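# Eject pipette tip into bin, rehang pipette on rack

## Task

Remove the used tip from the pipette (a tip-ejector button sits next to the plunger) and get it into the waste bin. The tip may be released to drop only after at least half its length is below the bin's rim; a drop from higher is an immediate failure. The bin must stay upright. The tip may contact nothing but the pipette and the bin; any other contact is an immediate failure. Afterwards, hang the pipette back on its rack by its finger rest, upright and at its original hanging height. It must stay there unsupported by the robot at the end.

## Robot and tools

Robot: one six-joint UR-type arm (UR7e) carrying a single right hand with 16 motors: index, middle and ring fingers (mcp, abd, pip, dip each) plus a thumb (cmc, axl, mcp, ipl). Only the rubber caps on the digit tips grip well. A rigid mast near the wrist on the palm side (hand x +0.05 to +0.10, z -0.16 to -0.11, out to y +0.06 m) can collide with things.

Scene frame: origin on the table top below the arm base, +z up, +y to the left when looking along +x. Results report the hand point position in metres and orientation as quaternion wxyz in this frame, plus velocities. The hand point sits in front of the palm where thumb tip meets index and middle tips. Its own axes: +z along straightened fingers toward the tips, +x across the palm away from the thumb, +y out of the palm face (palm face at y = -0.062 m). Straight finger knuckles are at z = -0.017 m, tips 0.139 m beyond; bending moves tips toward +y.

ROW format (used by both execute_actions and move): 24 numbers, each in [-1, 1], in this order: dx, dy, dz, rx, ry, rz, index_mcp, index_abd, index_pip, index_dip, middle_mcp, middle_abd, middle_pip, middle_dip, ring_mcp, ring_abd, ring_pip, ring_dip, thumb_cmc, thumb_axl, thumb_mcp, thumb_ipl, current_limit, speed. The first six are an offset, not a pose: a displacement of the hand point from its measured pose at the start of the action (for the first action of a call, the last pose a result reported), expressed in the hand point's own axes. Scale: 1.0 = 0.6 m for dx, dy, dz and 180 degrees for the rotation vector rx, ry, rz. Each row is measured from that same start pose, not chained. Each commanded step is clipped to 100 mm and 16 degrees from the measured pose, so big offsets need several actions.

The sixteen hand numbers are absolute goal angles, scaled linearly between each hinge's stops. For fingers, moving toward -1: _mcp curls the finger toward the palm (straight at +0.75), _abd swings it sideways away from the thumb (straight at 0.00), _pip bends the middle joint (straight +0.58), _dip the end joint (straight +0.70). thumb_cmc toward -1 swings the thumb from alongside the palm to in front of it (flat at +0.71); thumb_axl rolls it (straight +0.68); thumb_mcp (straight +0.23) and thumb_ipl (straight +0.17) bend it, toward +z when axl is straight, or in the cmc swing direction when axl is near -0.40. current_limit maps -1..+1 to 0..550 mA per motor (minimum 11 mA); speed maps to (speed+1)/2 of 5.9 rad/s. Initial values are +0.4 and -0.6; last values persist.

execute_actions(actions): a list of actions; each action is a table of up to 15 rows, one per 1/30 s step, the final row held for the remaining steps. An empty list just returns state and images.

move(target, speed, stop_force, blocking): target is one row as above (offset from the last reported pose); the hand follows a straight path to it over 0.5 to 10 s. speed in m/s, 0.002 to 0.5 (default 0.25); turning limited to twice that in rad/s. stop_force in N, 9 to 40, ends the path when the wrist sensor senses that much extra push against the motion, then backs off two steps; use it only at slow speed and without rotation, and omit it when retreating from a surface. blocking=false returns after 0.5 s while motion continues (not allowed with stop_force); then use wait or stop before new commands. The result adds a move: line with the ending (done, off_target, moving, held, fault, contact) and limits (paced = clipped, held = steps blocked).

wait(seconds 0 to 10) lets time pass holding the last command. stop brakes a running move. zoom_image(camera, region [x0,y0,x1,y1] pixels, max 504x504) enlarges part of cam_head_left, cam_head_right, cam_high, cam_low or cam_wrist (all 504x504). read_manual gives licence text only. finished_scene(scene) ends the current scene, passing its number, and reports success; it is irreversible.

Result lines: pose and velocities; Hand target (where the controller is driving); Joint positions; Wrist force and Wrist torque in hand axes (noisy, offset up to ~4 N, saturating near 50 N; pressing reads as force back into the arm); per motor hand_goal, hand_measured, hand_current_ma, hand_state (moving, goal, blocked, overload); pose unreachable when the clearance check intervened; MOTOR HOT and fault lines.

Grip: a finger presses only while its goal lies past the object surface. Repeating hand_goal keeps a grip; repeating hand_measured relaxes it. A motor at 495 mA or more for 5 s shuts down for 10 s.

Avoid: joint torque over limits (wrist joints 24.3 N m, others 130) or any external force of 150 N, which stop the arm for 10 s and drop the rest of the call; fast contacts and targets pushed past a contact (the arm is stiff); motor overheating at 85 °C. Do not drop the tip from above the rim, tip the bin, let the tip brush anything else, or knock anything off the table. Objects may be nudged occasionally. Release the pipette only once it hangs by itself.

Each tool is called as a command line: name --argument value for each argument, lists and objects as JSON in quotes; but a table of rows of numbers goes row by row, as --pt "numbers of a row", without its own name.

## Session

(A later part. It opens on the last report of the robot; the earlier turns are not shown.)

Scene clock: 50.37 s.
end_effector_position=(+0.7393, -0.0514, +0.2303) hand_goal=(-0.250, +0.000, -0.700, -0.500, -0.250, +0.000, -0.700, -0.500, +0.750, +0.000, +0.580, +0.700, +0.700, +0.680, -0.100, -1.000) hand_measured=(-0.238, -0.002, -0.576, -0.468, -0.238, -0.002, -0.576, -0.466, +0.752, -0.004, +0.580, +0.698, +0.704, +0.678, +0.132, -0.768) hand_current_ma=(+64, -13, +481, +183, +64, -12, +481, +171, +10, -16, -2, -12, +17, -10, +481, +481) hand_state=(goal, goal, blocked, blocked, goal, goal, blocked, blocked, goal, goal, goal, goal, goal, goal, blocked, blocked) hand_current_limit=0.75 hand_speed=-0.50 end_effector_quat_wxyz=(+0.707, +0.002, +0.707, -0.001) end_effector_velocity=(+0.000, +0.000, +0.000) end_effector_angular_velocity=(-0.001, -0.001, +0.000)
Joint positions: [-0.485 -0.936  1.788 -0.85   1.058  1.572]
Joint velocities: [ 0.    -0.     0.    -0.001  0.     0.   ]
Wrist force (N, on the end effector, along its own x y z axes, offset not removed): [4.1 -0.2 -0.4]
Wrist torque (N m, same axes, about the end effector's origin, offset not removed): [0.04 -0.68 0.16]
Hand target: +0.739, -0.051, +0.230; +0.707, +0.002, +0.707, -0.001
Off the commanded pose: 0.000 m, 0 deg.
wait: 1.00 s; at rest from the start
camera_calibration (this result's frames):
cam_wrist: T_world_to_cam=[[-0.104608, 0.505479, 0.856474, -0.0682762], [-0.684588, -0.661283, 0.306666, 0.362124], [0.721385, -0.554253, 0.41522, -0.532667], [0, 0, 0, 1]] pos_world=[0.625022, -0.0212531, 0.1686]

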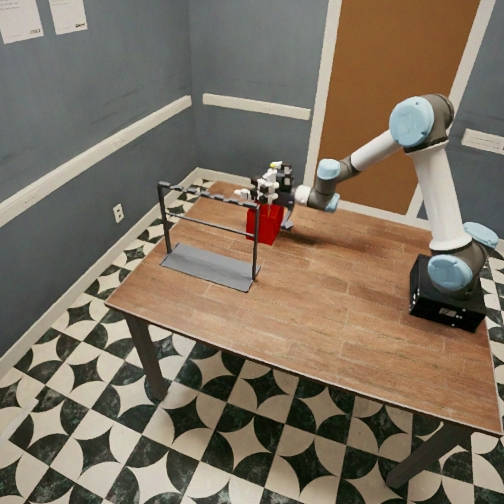

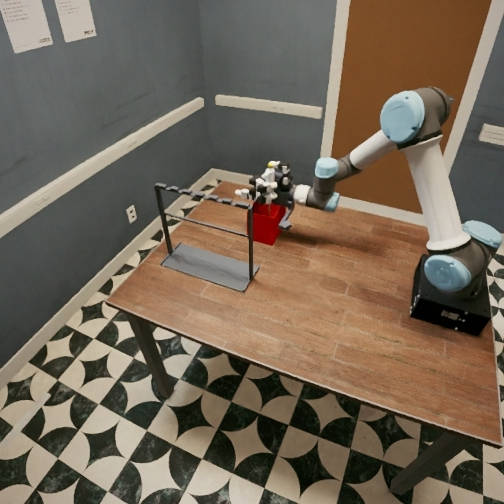

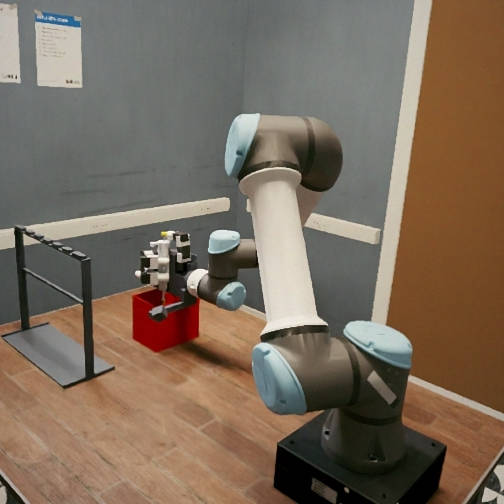

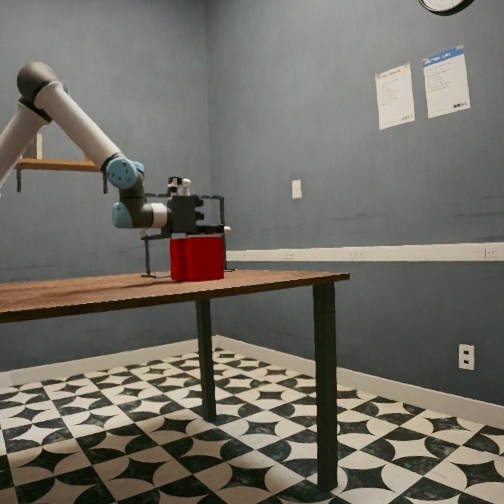

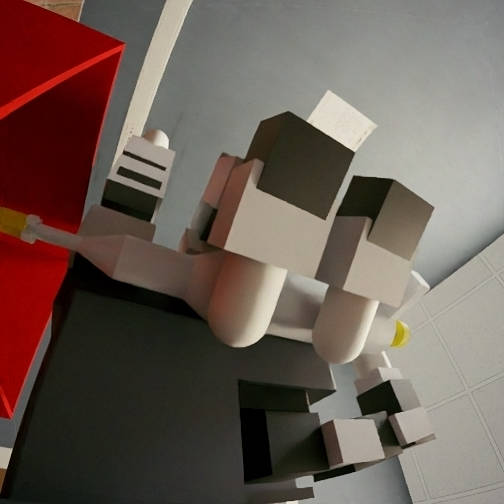

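execute_actions --actions '[[[0,0,0,0,0,0,-0.25,0,-0.7,-0.5,-0.25,0,-0.7,-0.5,0.75,0,0.58,0.7,0.7,0.68,-0.3,-1,1.0,-0.5]],[[0,0,0,0,0,0,-0.25,0,-0.7,-0.5,-0.25,0,-0.7,-0.5,0.75,0,0.58,0.7,0.7,0.68,-0.3,-1,1.0,-0.5]],[[0,0,0,0,0,0,-0.25,0,-0.7,-0.5,-0.25,0,-0.7,-0.5,0.75,0,0.58,0.7,0.7,0.68,-0.3,-1,1.0,-0.5]],[[0,0,0,0,0,0,-0.25,0,-0.7,-0.5,-0.25,0,-0.7,-0.5,0.75,0,0.58,0.7,0.7,0.68,-0.3,-1,1.0,-0.5]],[[0,0,0,0,0,0,-0.25,0,-0.7,-0.5,-0.25,0,-0.7,-0.5,0.75,0,0.58,0.7,0.7,0.68,-0.3,-1,0.75,-0.5]]]'

zoom_image --camera "cam_high" --region '[90,200,250,360]'

Scene clock: 55.10 s.
end_effector_position=(+0.7393, -0.0514, +0.2303) hand_goal=(-0.250, +0.000, -0.700, -0.500, -0.250, +0.000, -0.700, -0.500, +0.750, +0.000, +0.580, +0.700, +0.700, +0.680, -0.300, -1.000) hand_measured=(-0.236, -0.002, -0.582, -0.462, -0.236, -0.002, -0.582, -0.462, +0.752, -0.004, +0.580, +0.698, +0.704, +0.678, +0.108, -0.800) hand_current_ma=(+77, -13, +481, +209, +77, -10, +481, +196, +10, -16, -2, -12, +16, -9, +481, +481) hand_state=(goal, goal, blocked, blocked, goal, goal, blocked, blocked, goal, goal, goal, goal, goal, goal, blocked, blocked) hand_current_limit=0.75 hand_speed=-0.50 end_effector_quat_wxyz=(+0.707, +0.002, +0.707, -0.001) end_effector_velocity=(+0.000, -0.000, +0.001) end_effector_angular_velocity=(+0.000, -0.001, -0.000)
Joint positions: [-0.485 -0.936  1.788 -0.85   1.058  1.572]
Joint velocities: [ 0.    -0.001 -0.     0.001  0.     0.001]
Wrist force (N, on the end effector, along its own x y z axes, offset not removed): [4.4 1.7 4.4]
Wrist torque (N m, same axes, about the end effector's origin, offset not removed): [-0.23 -0.67 0.10]
Hand target: +0.739, -0.051, +0.230; +0.707, +0.002, +0.707, -0.001
Off the commanded pose: 0.000 m, 0 deg.
camera_calibration (this result's frames):
cam_wrist: T_world_to_cam=[[-0.104608, 0.505479, 0.856474, -0.0682762], [-0.684588, -0.661283, 0.306666, 0.362124], [0.721385, -0.554253, 0.41522, -0.532667], [0, 0, 0, 1]] pos_world=[0.625022, -0.0212531, 0.1686]

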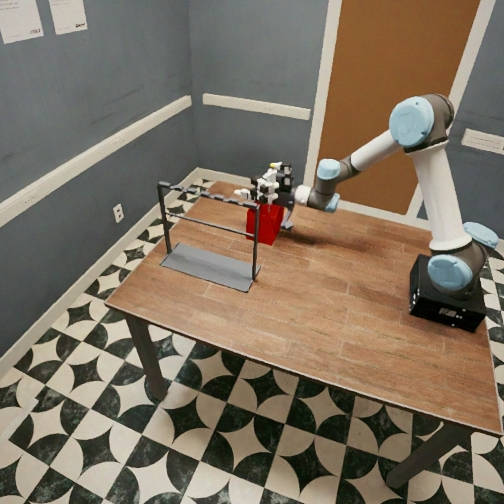

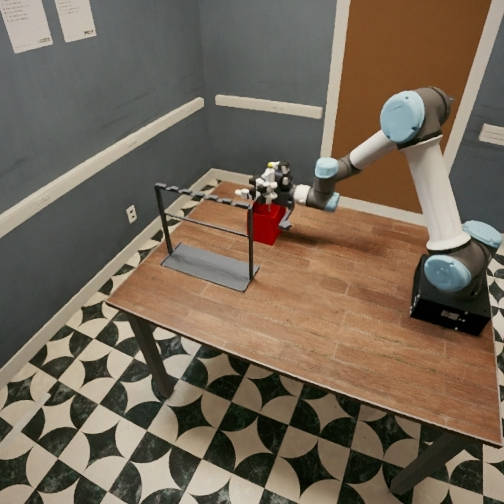

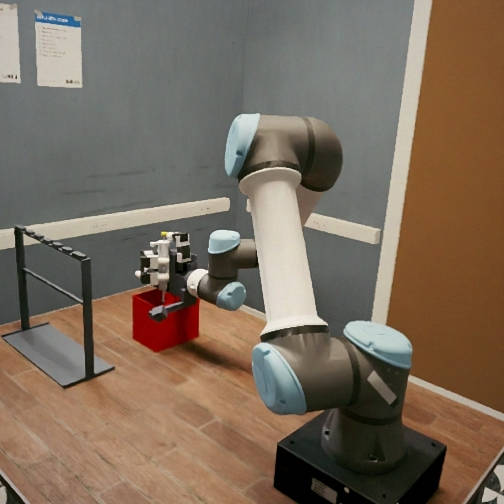

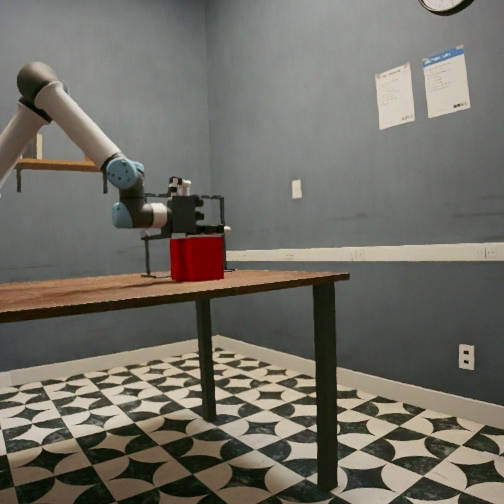

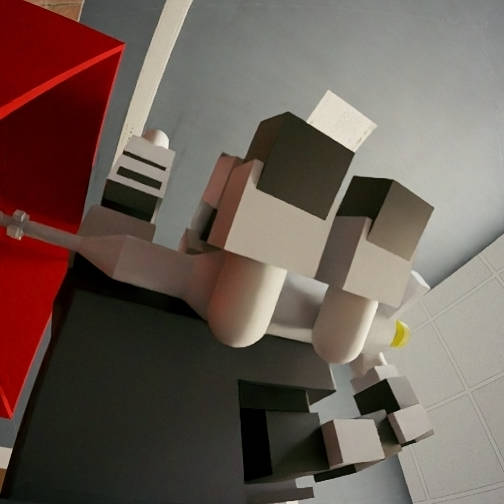

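Region (90, 200, 250, 360) of cam_high's 504x504 image, scaled by 3.150, with more detail than that image has.

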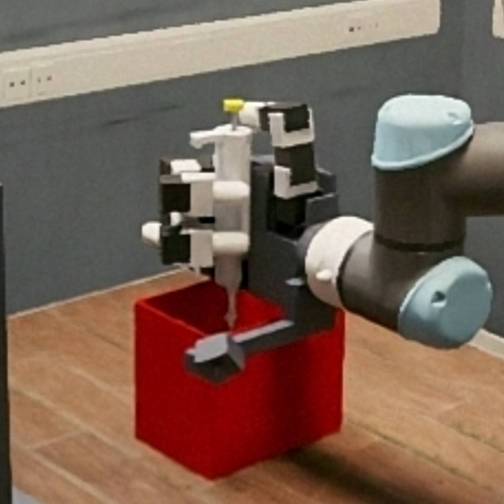

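Tip ejected. Reversing the path.

move --target '[-0.12,0,0,0,0,0,-0.25,0,-0.7,-0.5,-0.25,0,-0.7,-0.5,0.75,0,0.58,0.7,0.71,0.68,0.23,0.17,0.6,-0.4]' --speed 0.12

move --target '[0.074,0.225,0.025,0,0,0,-0.25,0,-0.7,-0.5,-0.25,0,-0.7,-0.5,0.75,0,0.58,0.7,0.71,0.68,0.23,0.17,0.6,-0.4]' --speed 0.12

move --target '[0,0.17,0,0,0,0,-0.25,0,-0.7,-0.5,-0.25,0,-0.7,-0.5,0.75,0,0.58,0.7,0.71,0.68,0.23,0.17,0.6,-0.4]' --speed 0.05 --stop_force 10

zoom_image --camera "cam_head_left" --region '[190,160,290,250]'

Scene clock: 59.23 s.
end_effector_position=(+0.7393, -0.0514, +0.3024) hand_goal=(-0.250, +0.000, -0.700, -0.500, -0.250, +0.000, -0.700, -0.500, +0.750, +0.000, +0.580, +0.700, +0.710, +0.680, +0.230, +0.170) hand_measured=(-0.236, -0.002, -0.582, -0.462, -0.236, -0.002, -0.582, -0.462, +0.752, -0.004, +0.580, +0.698, +0.708, +0.678, +0.228, +0.168) hand_current_ma=(+78, -13, +440, +209, +77, -10, +440, +196, +10, -16, -2, -12, -12, -9, -14, -14) hand_state=(goal, goal, blocked, blocked, goal, goal, blocked, blocked, goal, goal, goal, goal, goal, goal, goal, goal) hand_current_limit=0.60 hand_speed=-0.40 end_effector_quat_wxyz=(+0.707, +0.002, +0.707, -0.001) end_effector_velocity=(+0.000, +0.001, +0.000) end_effector_angular_velocity=(-0.000, -0.001, +0.001)
Joint positions: [-0.485 -1.057  1.751 -0.692  1.058  1.572]
Joint velocities: [ 0.001 -0.001 -0.     0.    -0.    -0.   ]
Wrist force (N, on the end effector, along its own x y z axes, offset not removed): [0.4 -3.2 0.3]
Wrist torque (N m, same axes, about the end effector's origin, offset not removed): [-0.38 -0.20 -0.41]
Hand target: +0.739, -0.051, +0.302; +0.707, +0.002, +0.707, -0.001
Off the commanded pose: 0.000 m, 0 deg.
move: done
camera_calibration (this result's frames):
cam_wrist: T_world_to_cam=[[-0.104607, 0.505474, 0.856477, -0.129996], [-0.684584, -0.661287, 0.306665, 0.340036], [0.721389, -0.554252, 0.415214, -0.562571], [0, 0, 0, 1]] pos_world=[0.625017, -0.0212355, 0.240649]

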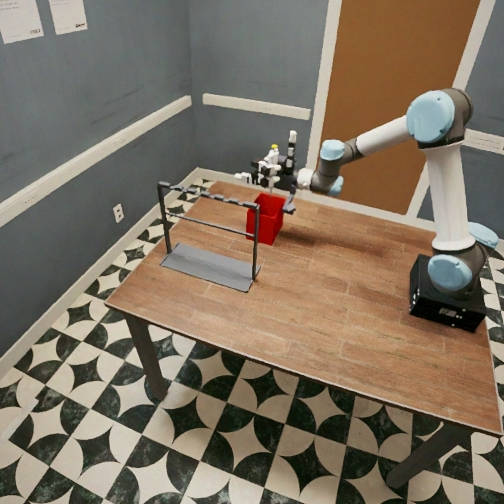

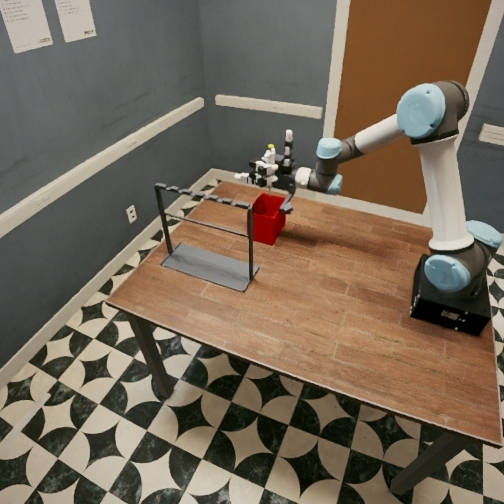

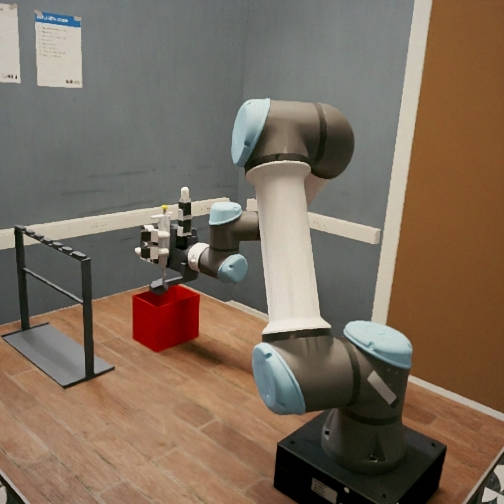

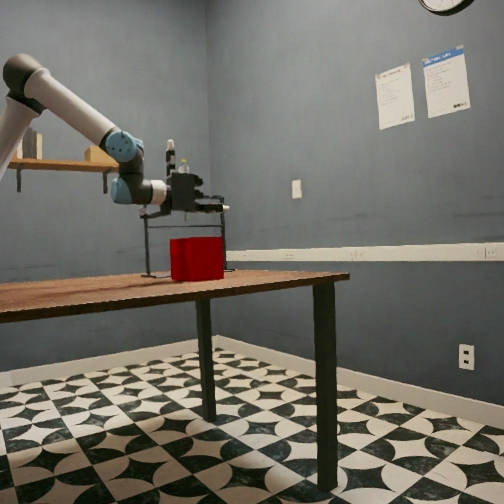

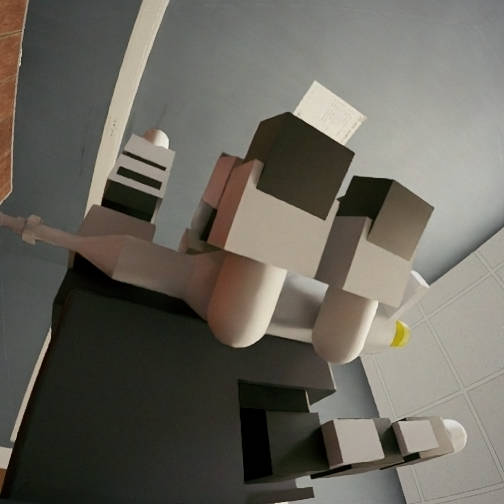

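Scene clock: 60.90 s.
end_effector_position=(+0.7547, +0.0836, +0.2579) hand_goal=(-0.250, +0.000, -0.700, -0.500, -0.250, +0.000, -0.700, -0.500, +0.750, +0.000, +0.580, +0.700, +0.710, +0.680, +0.230, +0.170) hand_measured=(-0.236, -0.002, -0.582, -0.462, -0.236, -0.002, -0.582, -0.462, +0.752, -0.004, +0.580, +0.698, +0.708, +0.678, +0.228, +0.168) hand_current_ma=(+78, -13, +440, +209, +77, -10, +440, +196, +10, -16, -2, -12, -9, -9, -14, -14) hand_state=(goal, goal, blocked, blocked, goal, goal, blocked, blocked, goal, goal, goal, goal, goal, goal, goal, goal) hand_current_limit=0.60 hand_speed=-0.40 end_effector_quat_wxyz=(+0.707, +0.002, +0.707, -0.001) end_effector_velocity=(+0.000, +0.002, -0.000) end_effector_angular_velocity=(+0.001, +0.000, +0.001)
Joint positions: [-0.228 -0.989  1.785 -0.794  1.316  1.572]
Joint velocities: [ 0.003  0.001 -0.    -0.     0.003  0.001]
Wrist force (N, on the end effector, along its own x y z axes, offset not removed): [9.7 2.5 -2.7]
Wrist torque (N m, same axes, about the end effector's origin, offset not removed): [0.45 -1.52 0.62]
Hand target: +0.755, +0.084, +0.258; +0.707, +0.002, +0.707, -0.001
Off the commanded pose: 0.000 m, 0 deg.
move: done
camera_calibration (this result's frames):
cam_wrist: T_world_to_cam=[[-0.104542, 0.505632, 0.856392, -0.158536], [-0.68455, -0.661239, 0.306845, 0.453424], [0.72143, -0.554165, 0.415258, -0.480543], [0, 0, 0, 1]] pos_world=[0.640496, 0.113682, 0.196187]

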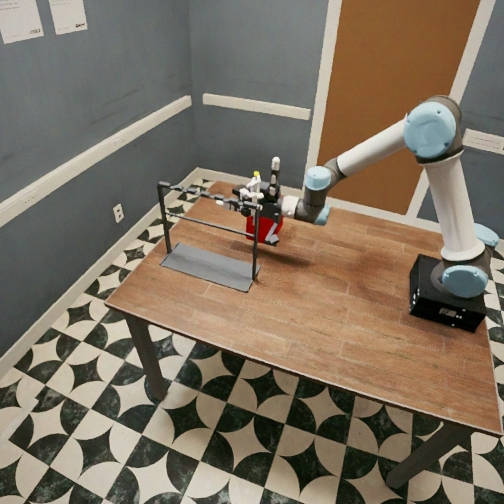

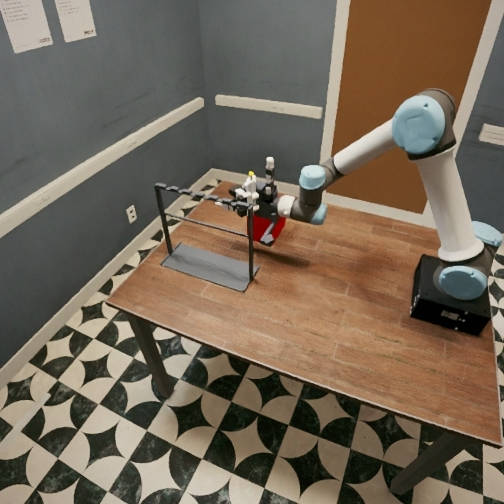

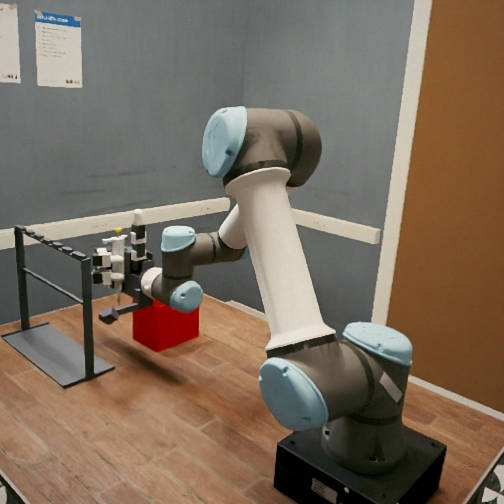

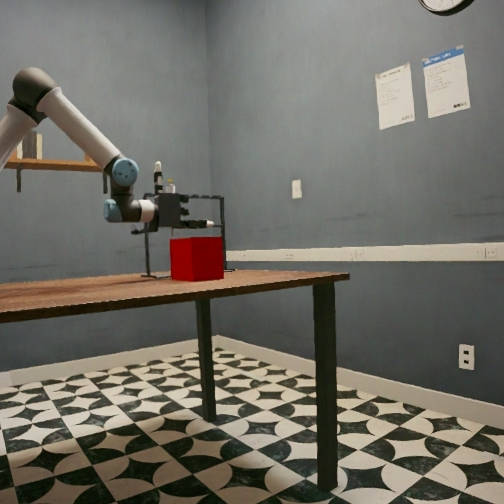

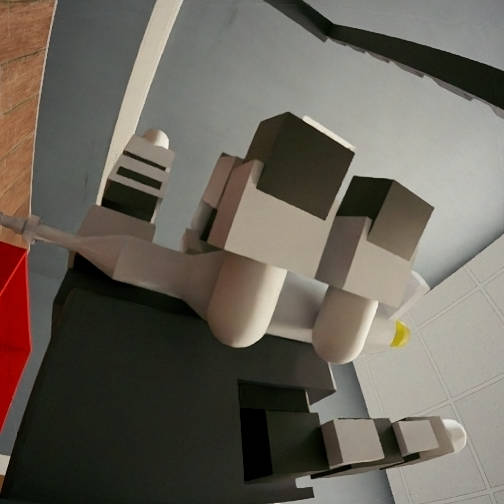

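Scene clock: 63.30 s.
end_effector_position=(+0.7551, +0.1855, +0.2578) hand_goal=(-0.250, +0.000, -0.700, -0.500, -0.250, +0.000, -0.700, -0.500, +0.750, +0.000, +0.580, +0.700, +0.710, +0.680, +0.230, +0.170) hand_measured=(-0.236, -0.002, -0.582, -0.462, -0.236, -0.002, -0.582, -0.462, +0.752, -0.004, +0.580, +0.698, +0.708, +0.678, +0.228, +0.168) hand_current_ma=(+78, -13, +440, +209, +77, -10, +440, +196, +10, -16, -2, -12, -9, -9, -14, -14) hand_state=(goal, goal, blocked, blocked, goal, goal, blocked, blocked, goal, goal, goal, goal, goal, goal, goal, goal) hand_current_limit=0.60 hand_speed=-0.40 end_effector_quat_wxyz=(+0.707, +0.002, +0.707, -0.001) end_effector_velocity=(+0.000, +0.001, -0.000) end_effector_angular_velocity=(-0.001, +0.000, -0.000)
Joint positions: [-0.031 -0.971  1.752 -0.779  1.513  1.573]
Joint velocities: [ 0.003  0.001 -0.001  0.001  0.003 -0.001]
Wrist force (N, on the end effector, along its own x y z axes, offset not removed): [3.7 -2.1 -1.4]
Wrist torque (N m, same axes, about the end effector's origin, offset not removed): [-0.32 -0.70 -0.05]
Hand target: +0.755, +0.186, +0.258; +0.707, +0.002, +0.707, -0.001
Off the commanded pose: 0.000 m, 0 deg.
move: done
camera_calibration (this result's frames):
cam_wrist: T_world_to_cam=[[-0.104526, 0.50576, 0.856318, -0.210031], [-0.68454, -0.661197, 0.306959, 0.521057], [0.721443, -0.554099, 0.415325, -0.424313], [0, 0, 0, 1]] pos_world=[0.640848, 0.215635, 0.196138]

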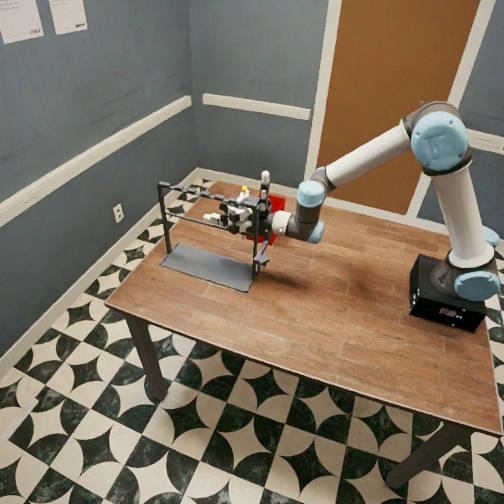

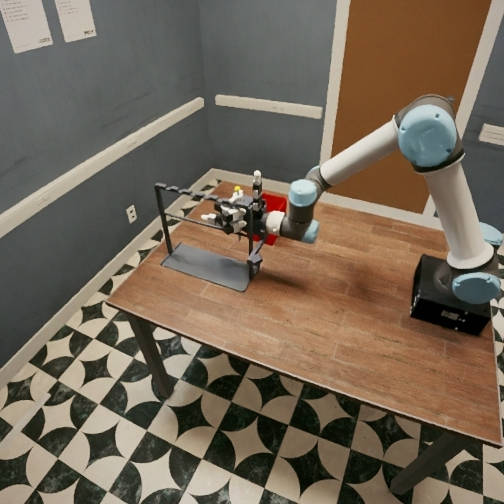

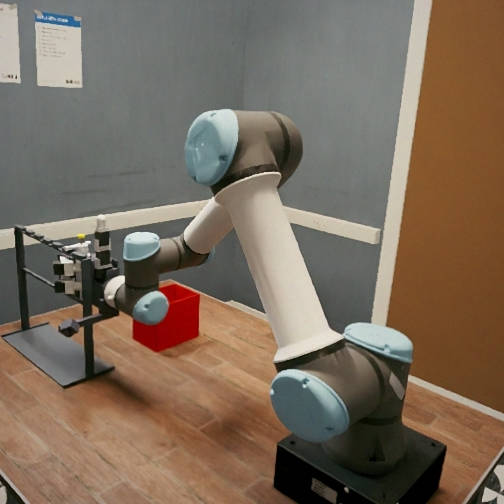

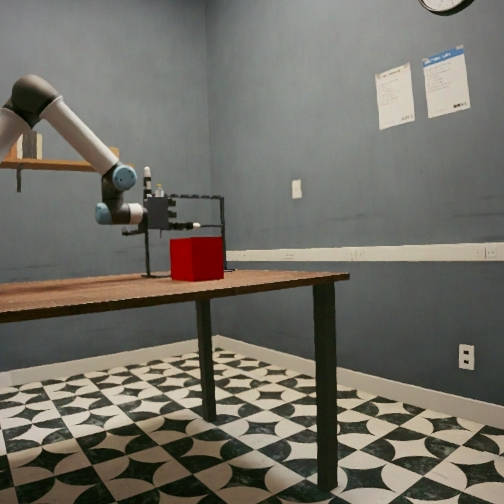

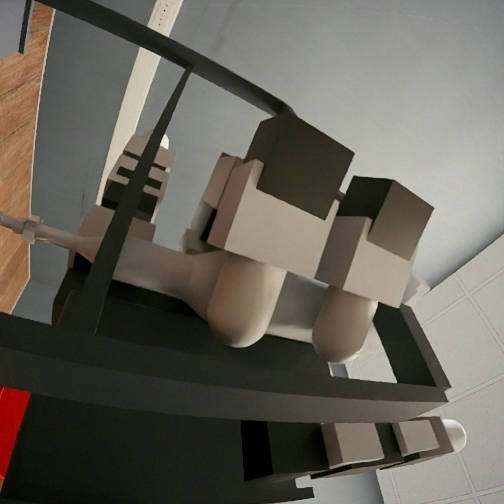

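Region (190, 160, 290, 250) of cam_head_left's 504x504 image, scaled by 5.040, with more detail than that image has; it fills the top 454 rows of this view, and the rest is white.

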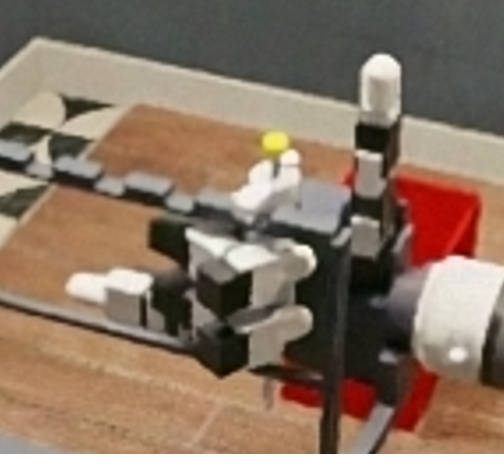

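move --target '[0.02,0,0,0,0,0,-0.25,0,-0.7,-0.5,-0.25,0,-0.7,-0.5,0.75,0,0.58,0.7,0.71,0.68,0.23,0.17,0.6,-0.4]' --speed 0.03 --stop_force 12

move --target '[0,0,0,0,0,0,0.75,0,0.58,0.7,0.75,0,0.58,0.7,0.75,0,0.58,0.7,0.71,0.68,0.23,0.17,0.6,-0.4]'

move --target '[0,-0.15,0,0,0,0,0.75,0,0.58,0.7,0.75,0,0.58,0.7,0.75,0,0.58,0.7,0.71,0.68,0.23,0.17,0.6,-0.4]' --speed 0.06

zoom_image --camera "cam_head_left" --region '[140,160,320,320]'

Scene clock: 66.93 s.
end_effector_position=(+0.7551, +0.1855, +0.2460) hand_goal=(-0.250, +0.000, -0.700, -0.500, -0.250, +0.000, -0.700, -0.500, +0.750, +0.000, +0.580, +0.700, +0.710, +0.680, +0.230, +0.170) hand_measured=(-0.236, -0.002, -0.582, -0.462, -0.236, -0.002, -0.582, -0.462, +0.752, -0.004, +0.580, +0.698, +0.708, +0.678, +0.228, +0.168) hand_current_ma=(+78, -13, +440, +209, +77, -10, +440, +196, +10, -16, -2, -12, -9, -9, -14, -14) hand_state=(goal, goal, blocked, blocked, goal, goal, blocked, blocked, goal, goal, goal, goal, goal, goal, goal, goal) hand_current_limit=0.60 hand_speed=-0.40 end_effector_quat_wxyz=(+0.707, +0.002, +0.707, -0.001) end_effector_velocity=(-0.000, +0.000, -0.002) end_effector_angular_velocity=(-0.000, +0.000, +0.000)
Joint positions: [-0.031 -0.951  1.757 -0.804  1.513  1.573]
Joint velocities: [ 0.     0.003  0.001 -0.003  0.    -0.   ]
Wrist force (N, on the end effector, along its own x y z axes, offset not removed): [6.4 -1.4 -0.7]
Wrist torque (N m, same axes, about the end effector's origin, offset not removed): [-0.14 -0.70 0.34]
Hand target: +0.755, +0.186, +0.246; +0.707, +0.002, +0.707, -0.001
Off the commanded pose: 0.000 m, 0 deg.
move: done
camera_calibration (this result's frames):
cam_wrist: T_world_to_cam=[[-0.104521, 0.505756, 0.856321, -0.19986], [-0.684531, -0.661204, 0.306964, 0.524699], [0.721451, -0.554095, 0.415316, -0.419377], [0, 0, 0, 1]] pos_world=[0.640844, 0.215639, 0.184255]

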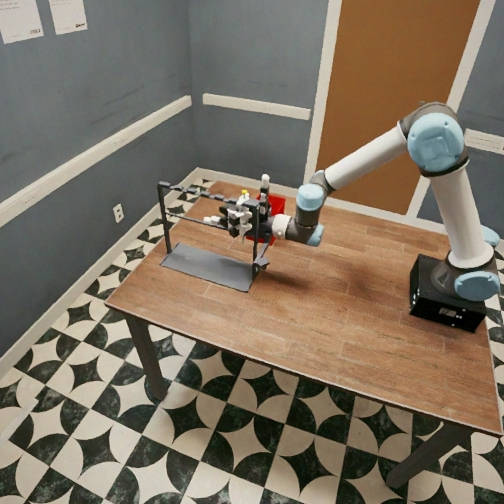

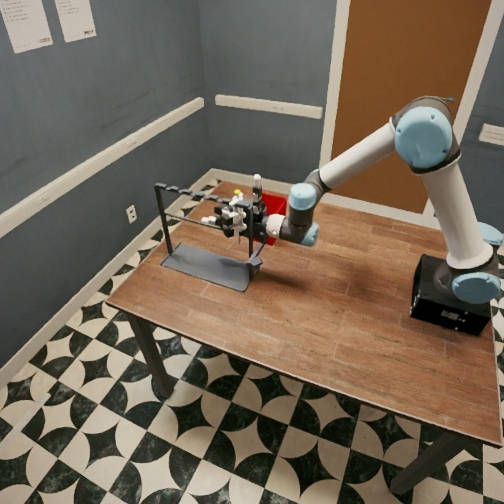

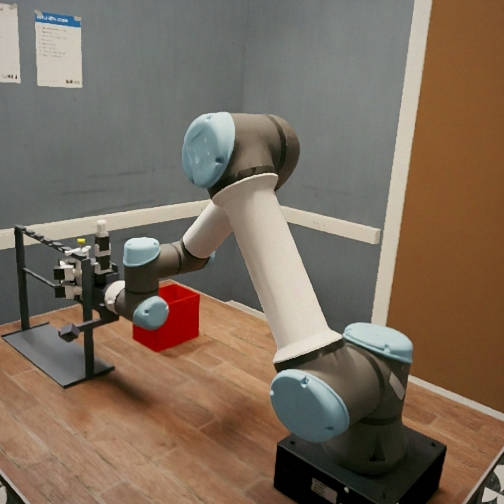

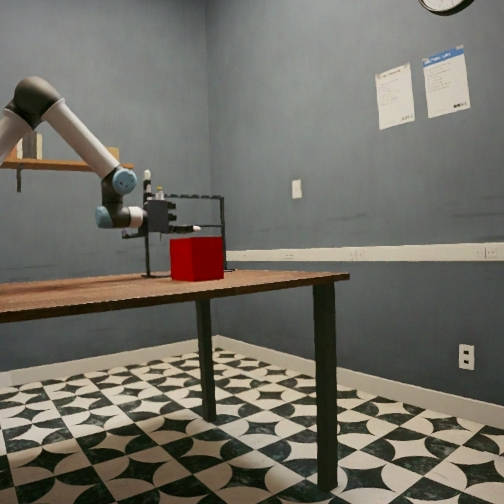

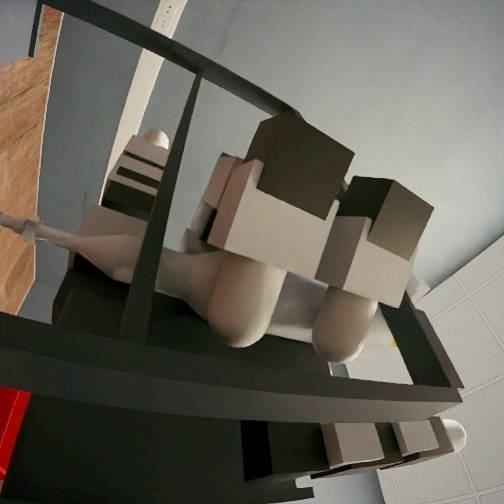

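Scene clock: 68.13 s.
end_effector_position=(+0.7551, +0.1855, +0.2459) hand_goal=(+0.750, +0.000, +0.580, +0.700, +0.750, +0.000, +0.580, +0.700, +0.750, +0.000, +0.580, +0.700, +0.710, +0.680, +0.230, +0.170) hand_measured=(+0.748, -0.002, +0.578, +0.698, +0.748, -0.002, +0.578, +0.696, +0.752, -0.004, +0.580, +0.698, +0.708, +0.678, +0.228, +0.168) hand_current_ma=(-11, -13, -14, -14, -10, -12, -14, -15, +10, -16, -2, -12, -9, -9, -14, -14) hand_state=(goal, goal, goal, goal, goal, goal, goal, goal, goal, goal, goal, goal, goal, goal, goal, goal) hand_current_limit=0.60 hand_speed=-0.40 end_effector_quat_wxyz=(+0.707, +0.002, +0.707, -0.001) end_effector_velocity=(+0.000, -0.000, +0.000) end_effector_angular_velocity=(+0.000, -0.000, -0.000)
Joint positions: [-0.031 -0.951  1.757 -0.804  1.513  1.573]
Joint velocities: [-0. -0. -0. -0. -0.  0.]
Wrist force (N, on the end effector, along its own x y z axes, offset not removed): [0.7 -1.2 -0.1]
Wrist torque (N m, same axes, about the end effector's origin, offset not removed): [-0.20 -0.17 -0.14]
Hand target: +0.755, +0.186, +0.246; +0.707, +0.002, +0.707, -0.001
Off the commanded pose: 0.000 m, 0 deg.
move: done
camera_calibration (this result's frames):
cam_wrist: T_world_to_cam=[[-0.104505, 0.505755, 0.856324, -0.199864], [-0.684525, -0.661204, 0.306976, 0.52469], [0.72146, -0.554095, 0.415301, -0.419372], [0, 0, 0, 1]] pos_world=[0.640837, 0.215637, 0.184247]

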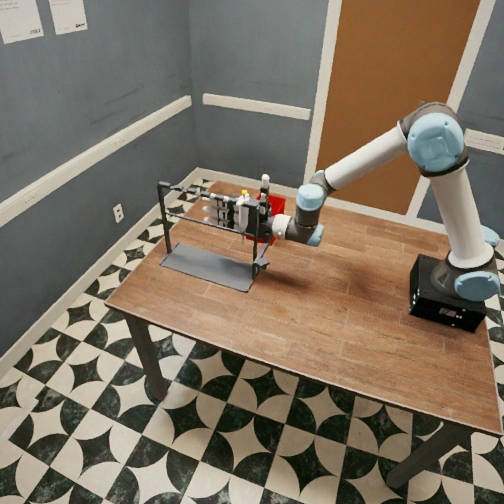

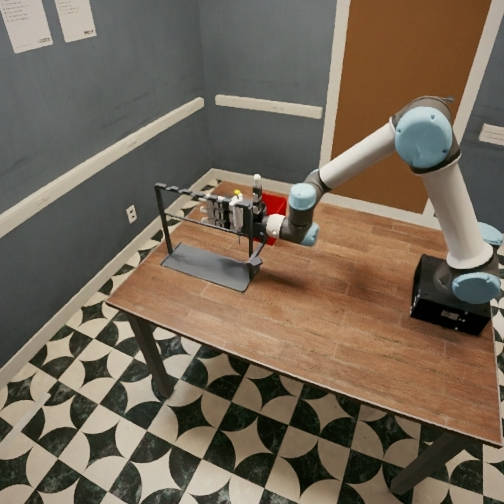

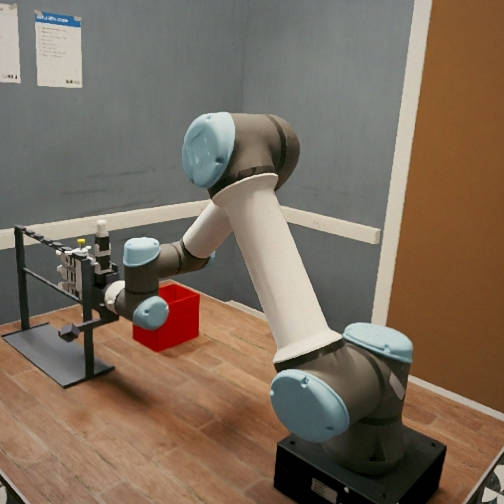

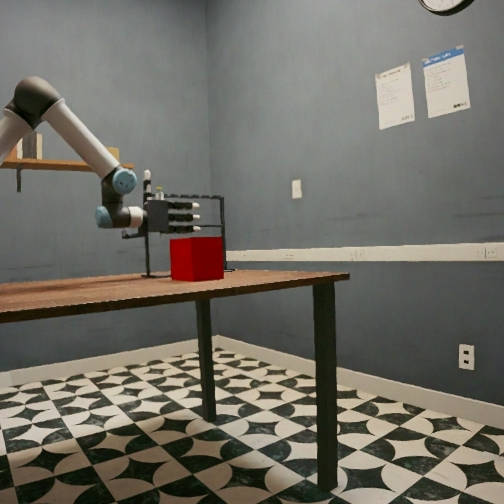

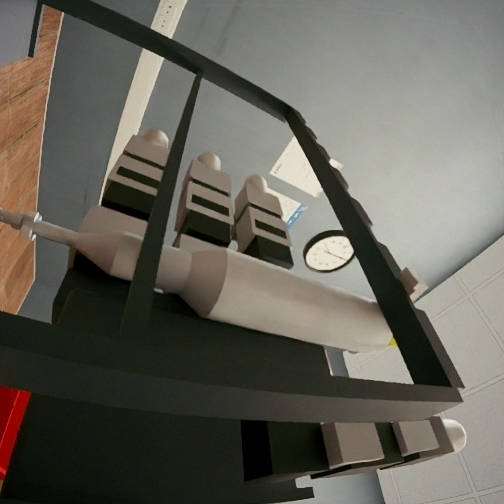

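Scene clock: 70.00 s.
end_effector_position=(+0.7548, +0.0956, +0.2460) hand_goal=(+0.750, +0.000, +0.580, +0.700, +0.750, +0.000, +0.580, +0.700, +0.750, +0.000, +0.580, +0.700, +0.710, +0.680, +0.230, +0.170) hand_measured=(+0.748, -0.002, +0.578, +0.698, +0.748, -0.002, +0.578, +0.696, +0.752, -0.004, +0.580, +0.698, +0.708, +0.678, +0.228, +0.168) hand_current_ma=(-11, -13, -13, -14, -10, -12, -13, -15, +10, -16, -2, -12, -8, -9, -14, -14) hand_state=(goal, goal, goal, goal, goal, goal, goal, goal, goal, goal, goal, goal, goal, goal, goal, goal) hand_current_limit=0.60 hand_speed=-0.40 end_effector_quat_wxyz=(+0.707, +0.002, +0.707, -0.001) end_effector_velocity=(+0.000, -0.002, -0.001) end_effector_angular_velocity=(+0.000, +0.001, -0.001)
Joint positions: [-0.205 -0.968  1.789 -0.82   1.339  1.572]
Joint velocities: [-0.003  0.001  0.    -0.001 -0.003 -0.   ]
Wrist force (N, on the end effector, along its own x y z axes, offset not removed): [1.8 1.2 -1.0]
Wrist torque (N m, same axes, about the end effector's origin, offset not removed): [0.40 -0.46 0.22]
Hand target: +0.755, +0.095, +0.246; +0.707, +0.002, +0.707, -0.001
Off the commanded pose: 0.000 m, 0 deg.
move: done
camera_calibration (this result's frames):
cam_wrist: T_world_to_cam=[[-0.104515, 0.505641, 0.85639, -0.154445], [-0.68454, -0.661237, 0.306874, 0.465036], [0.721444, -0.55416, 0.415241, -0.468962], [0, 0, 0, 1]] pos_world=[0.640523, 0.125712, 0.184289]

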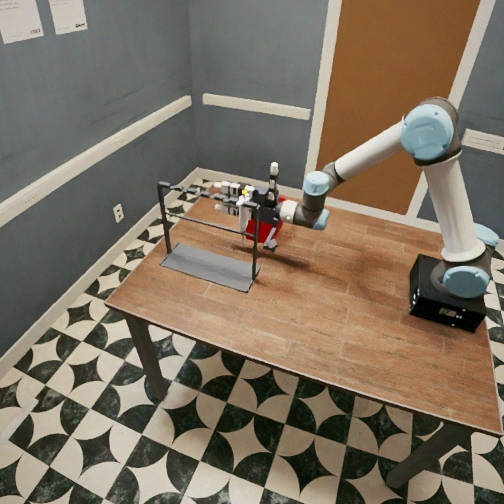

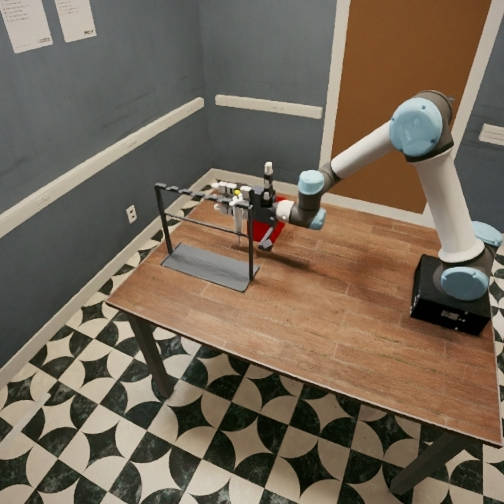

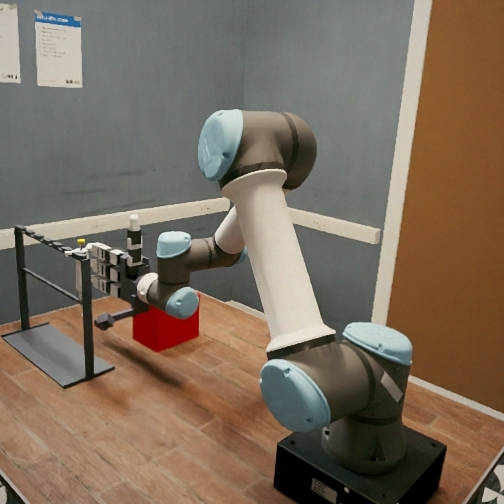

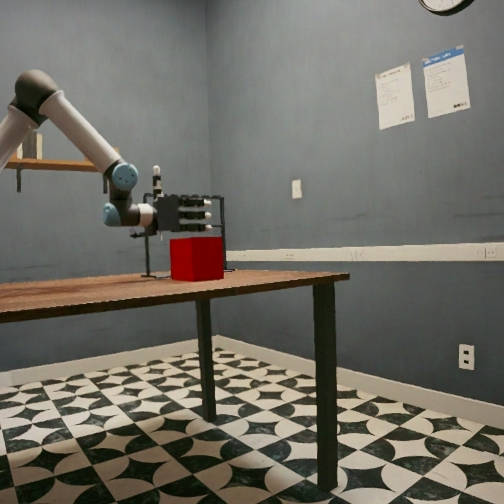

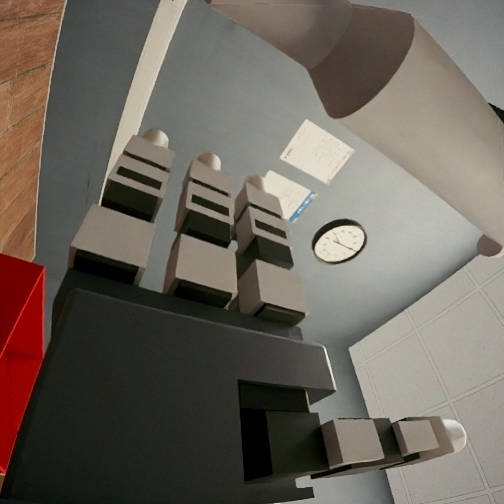

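Region (140, 160, 320, 320) of cam_head_left's 504x504 image, scaled by 2.800, with more detail than that image has.

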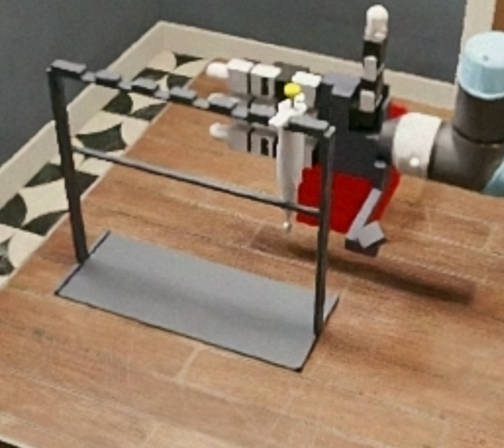

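finished_scene --scene 2

The scene is finished: the task was done.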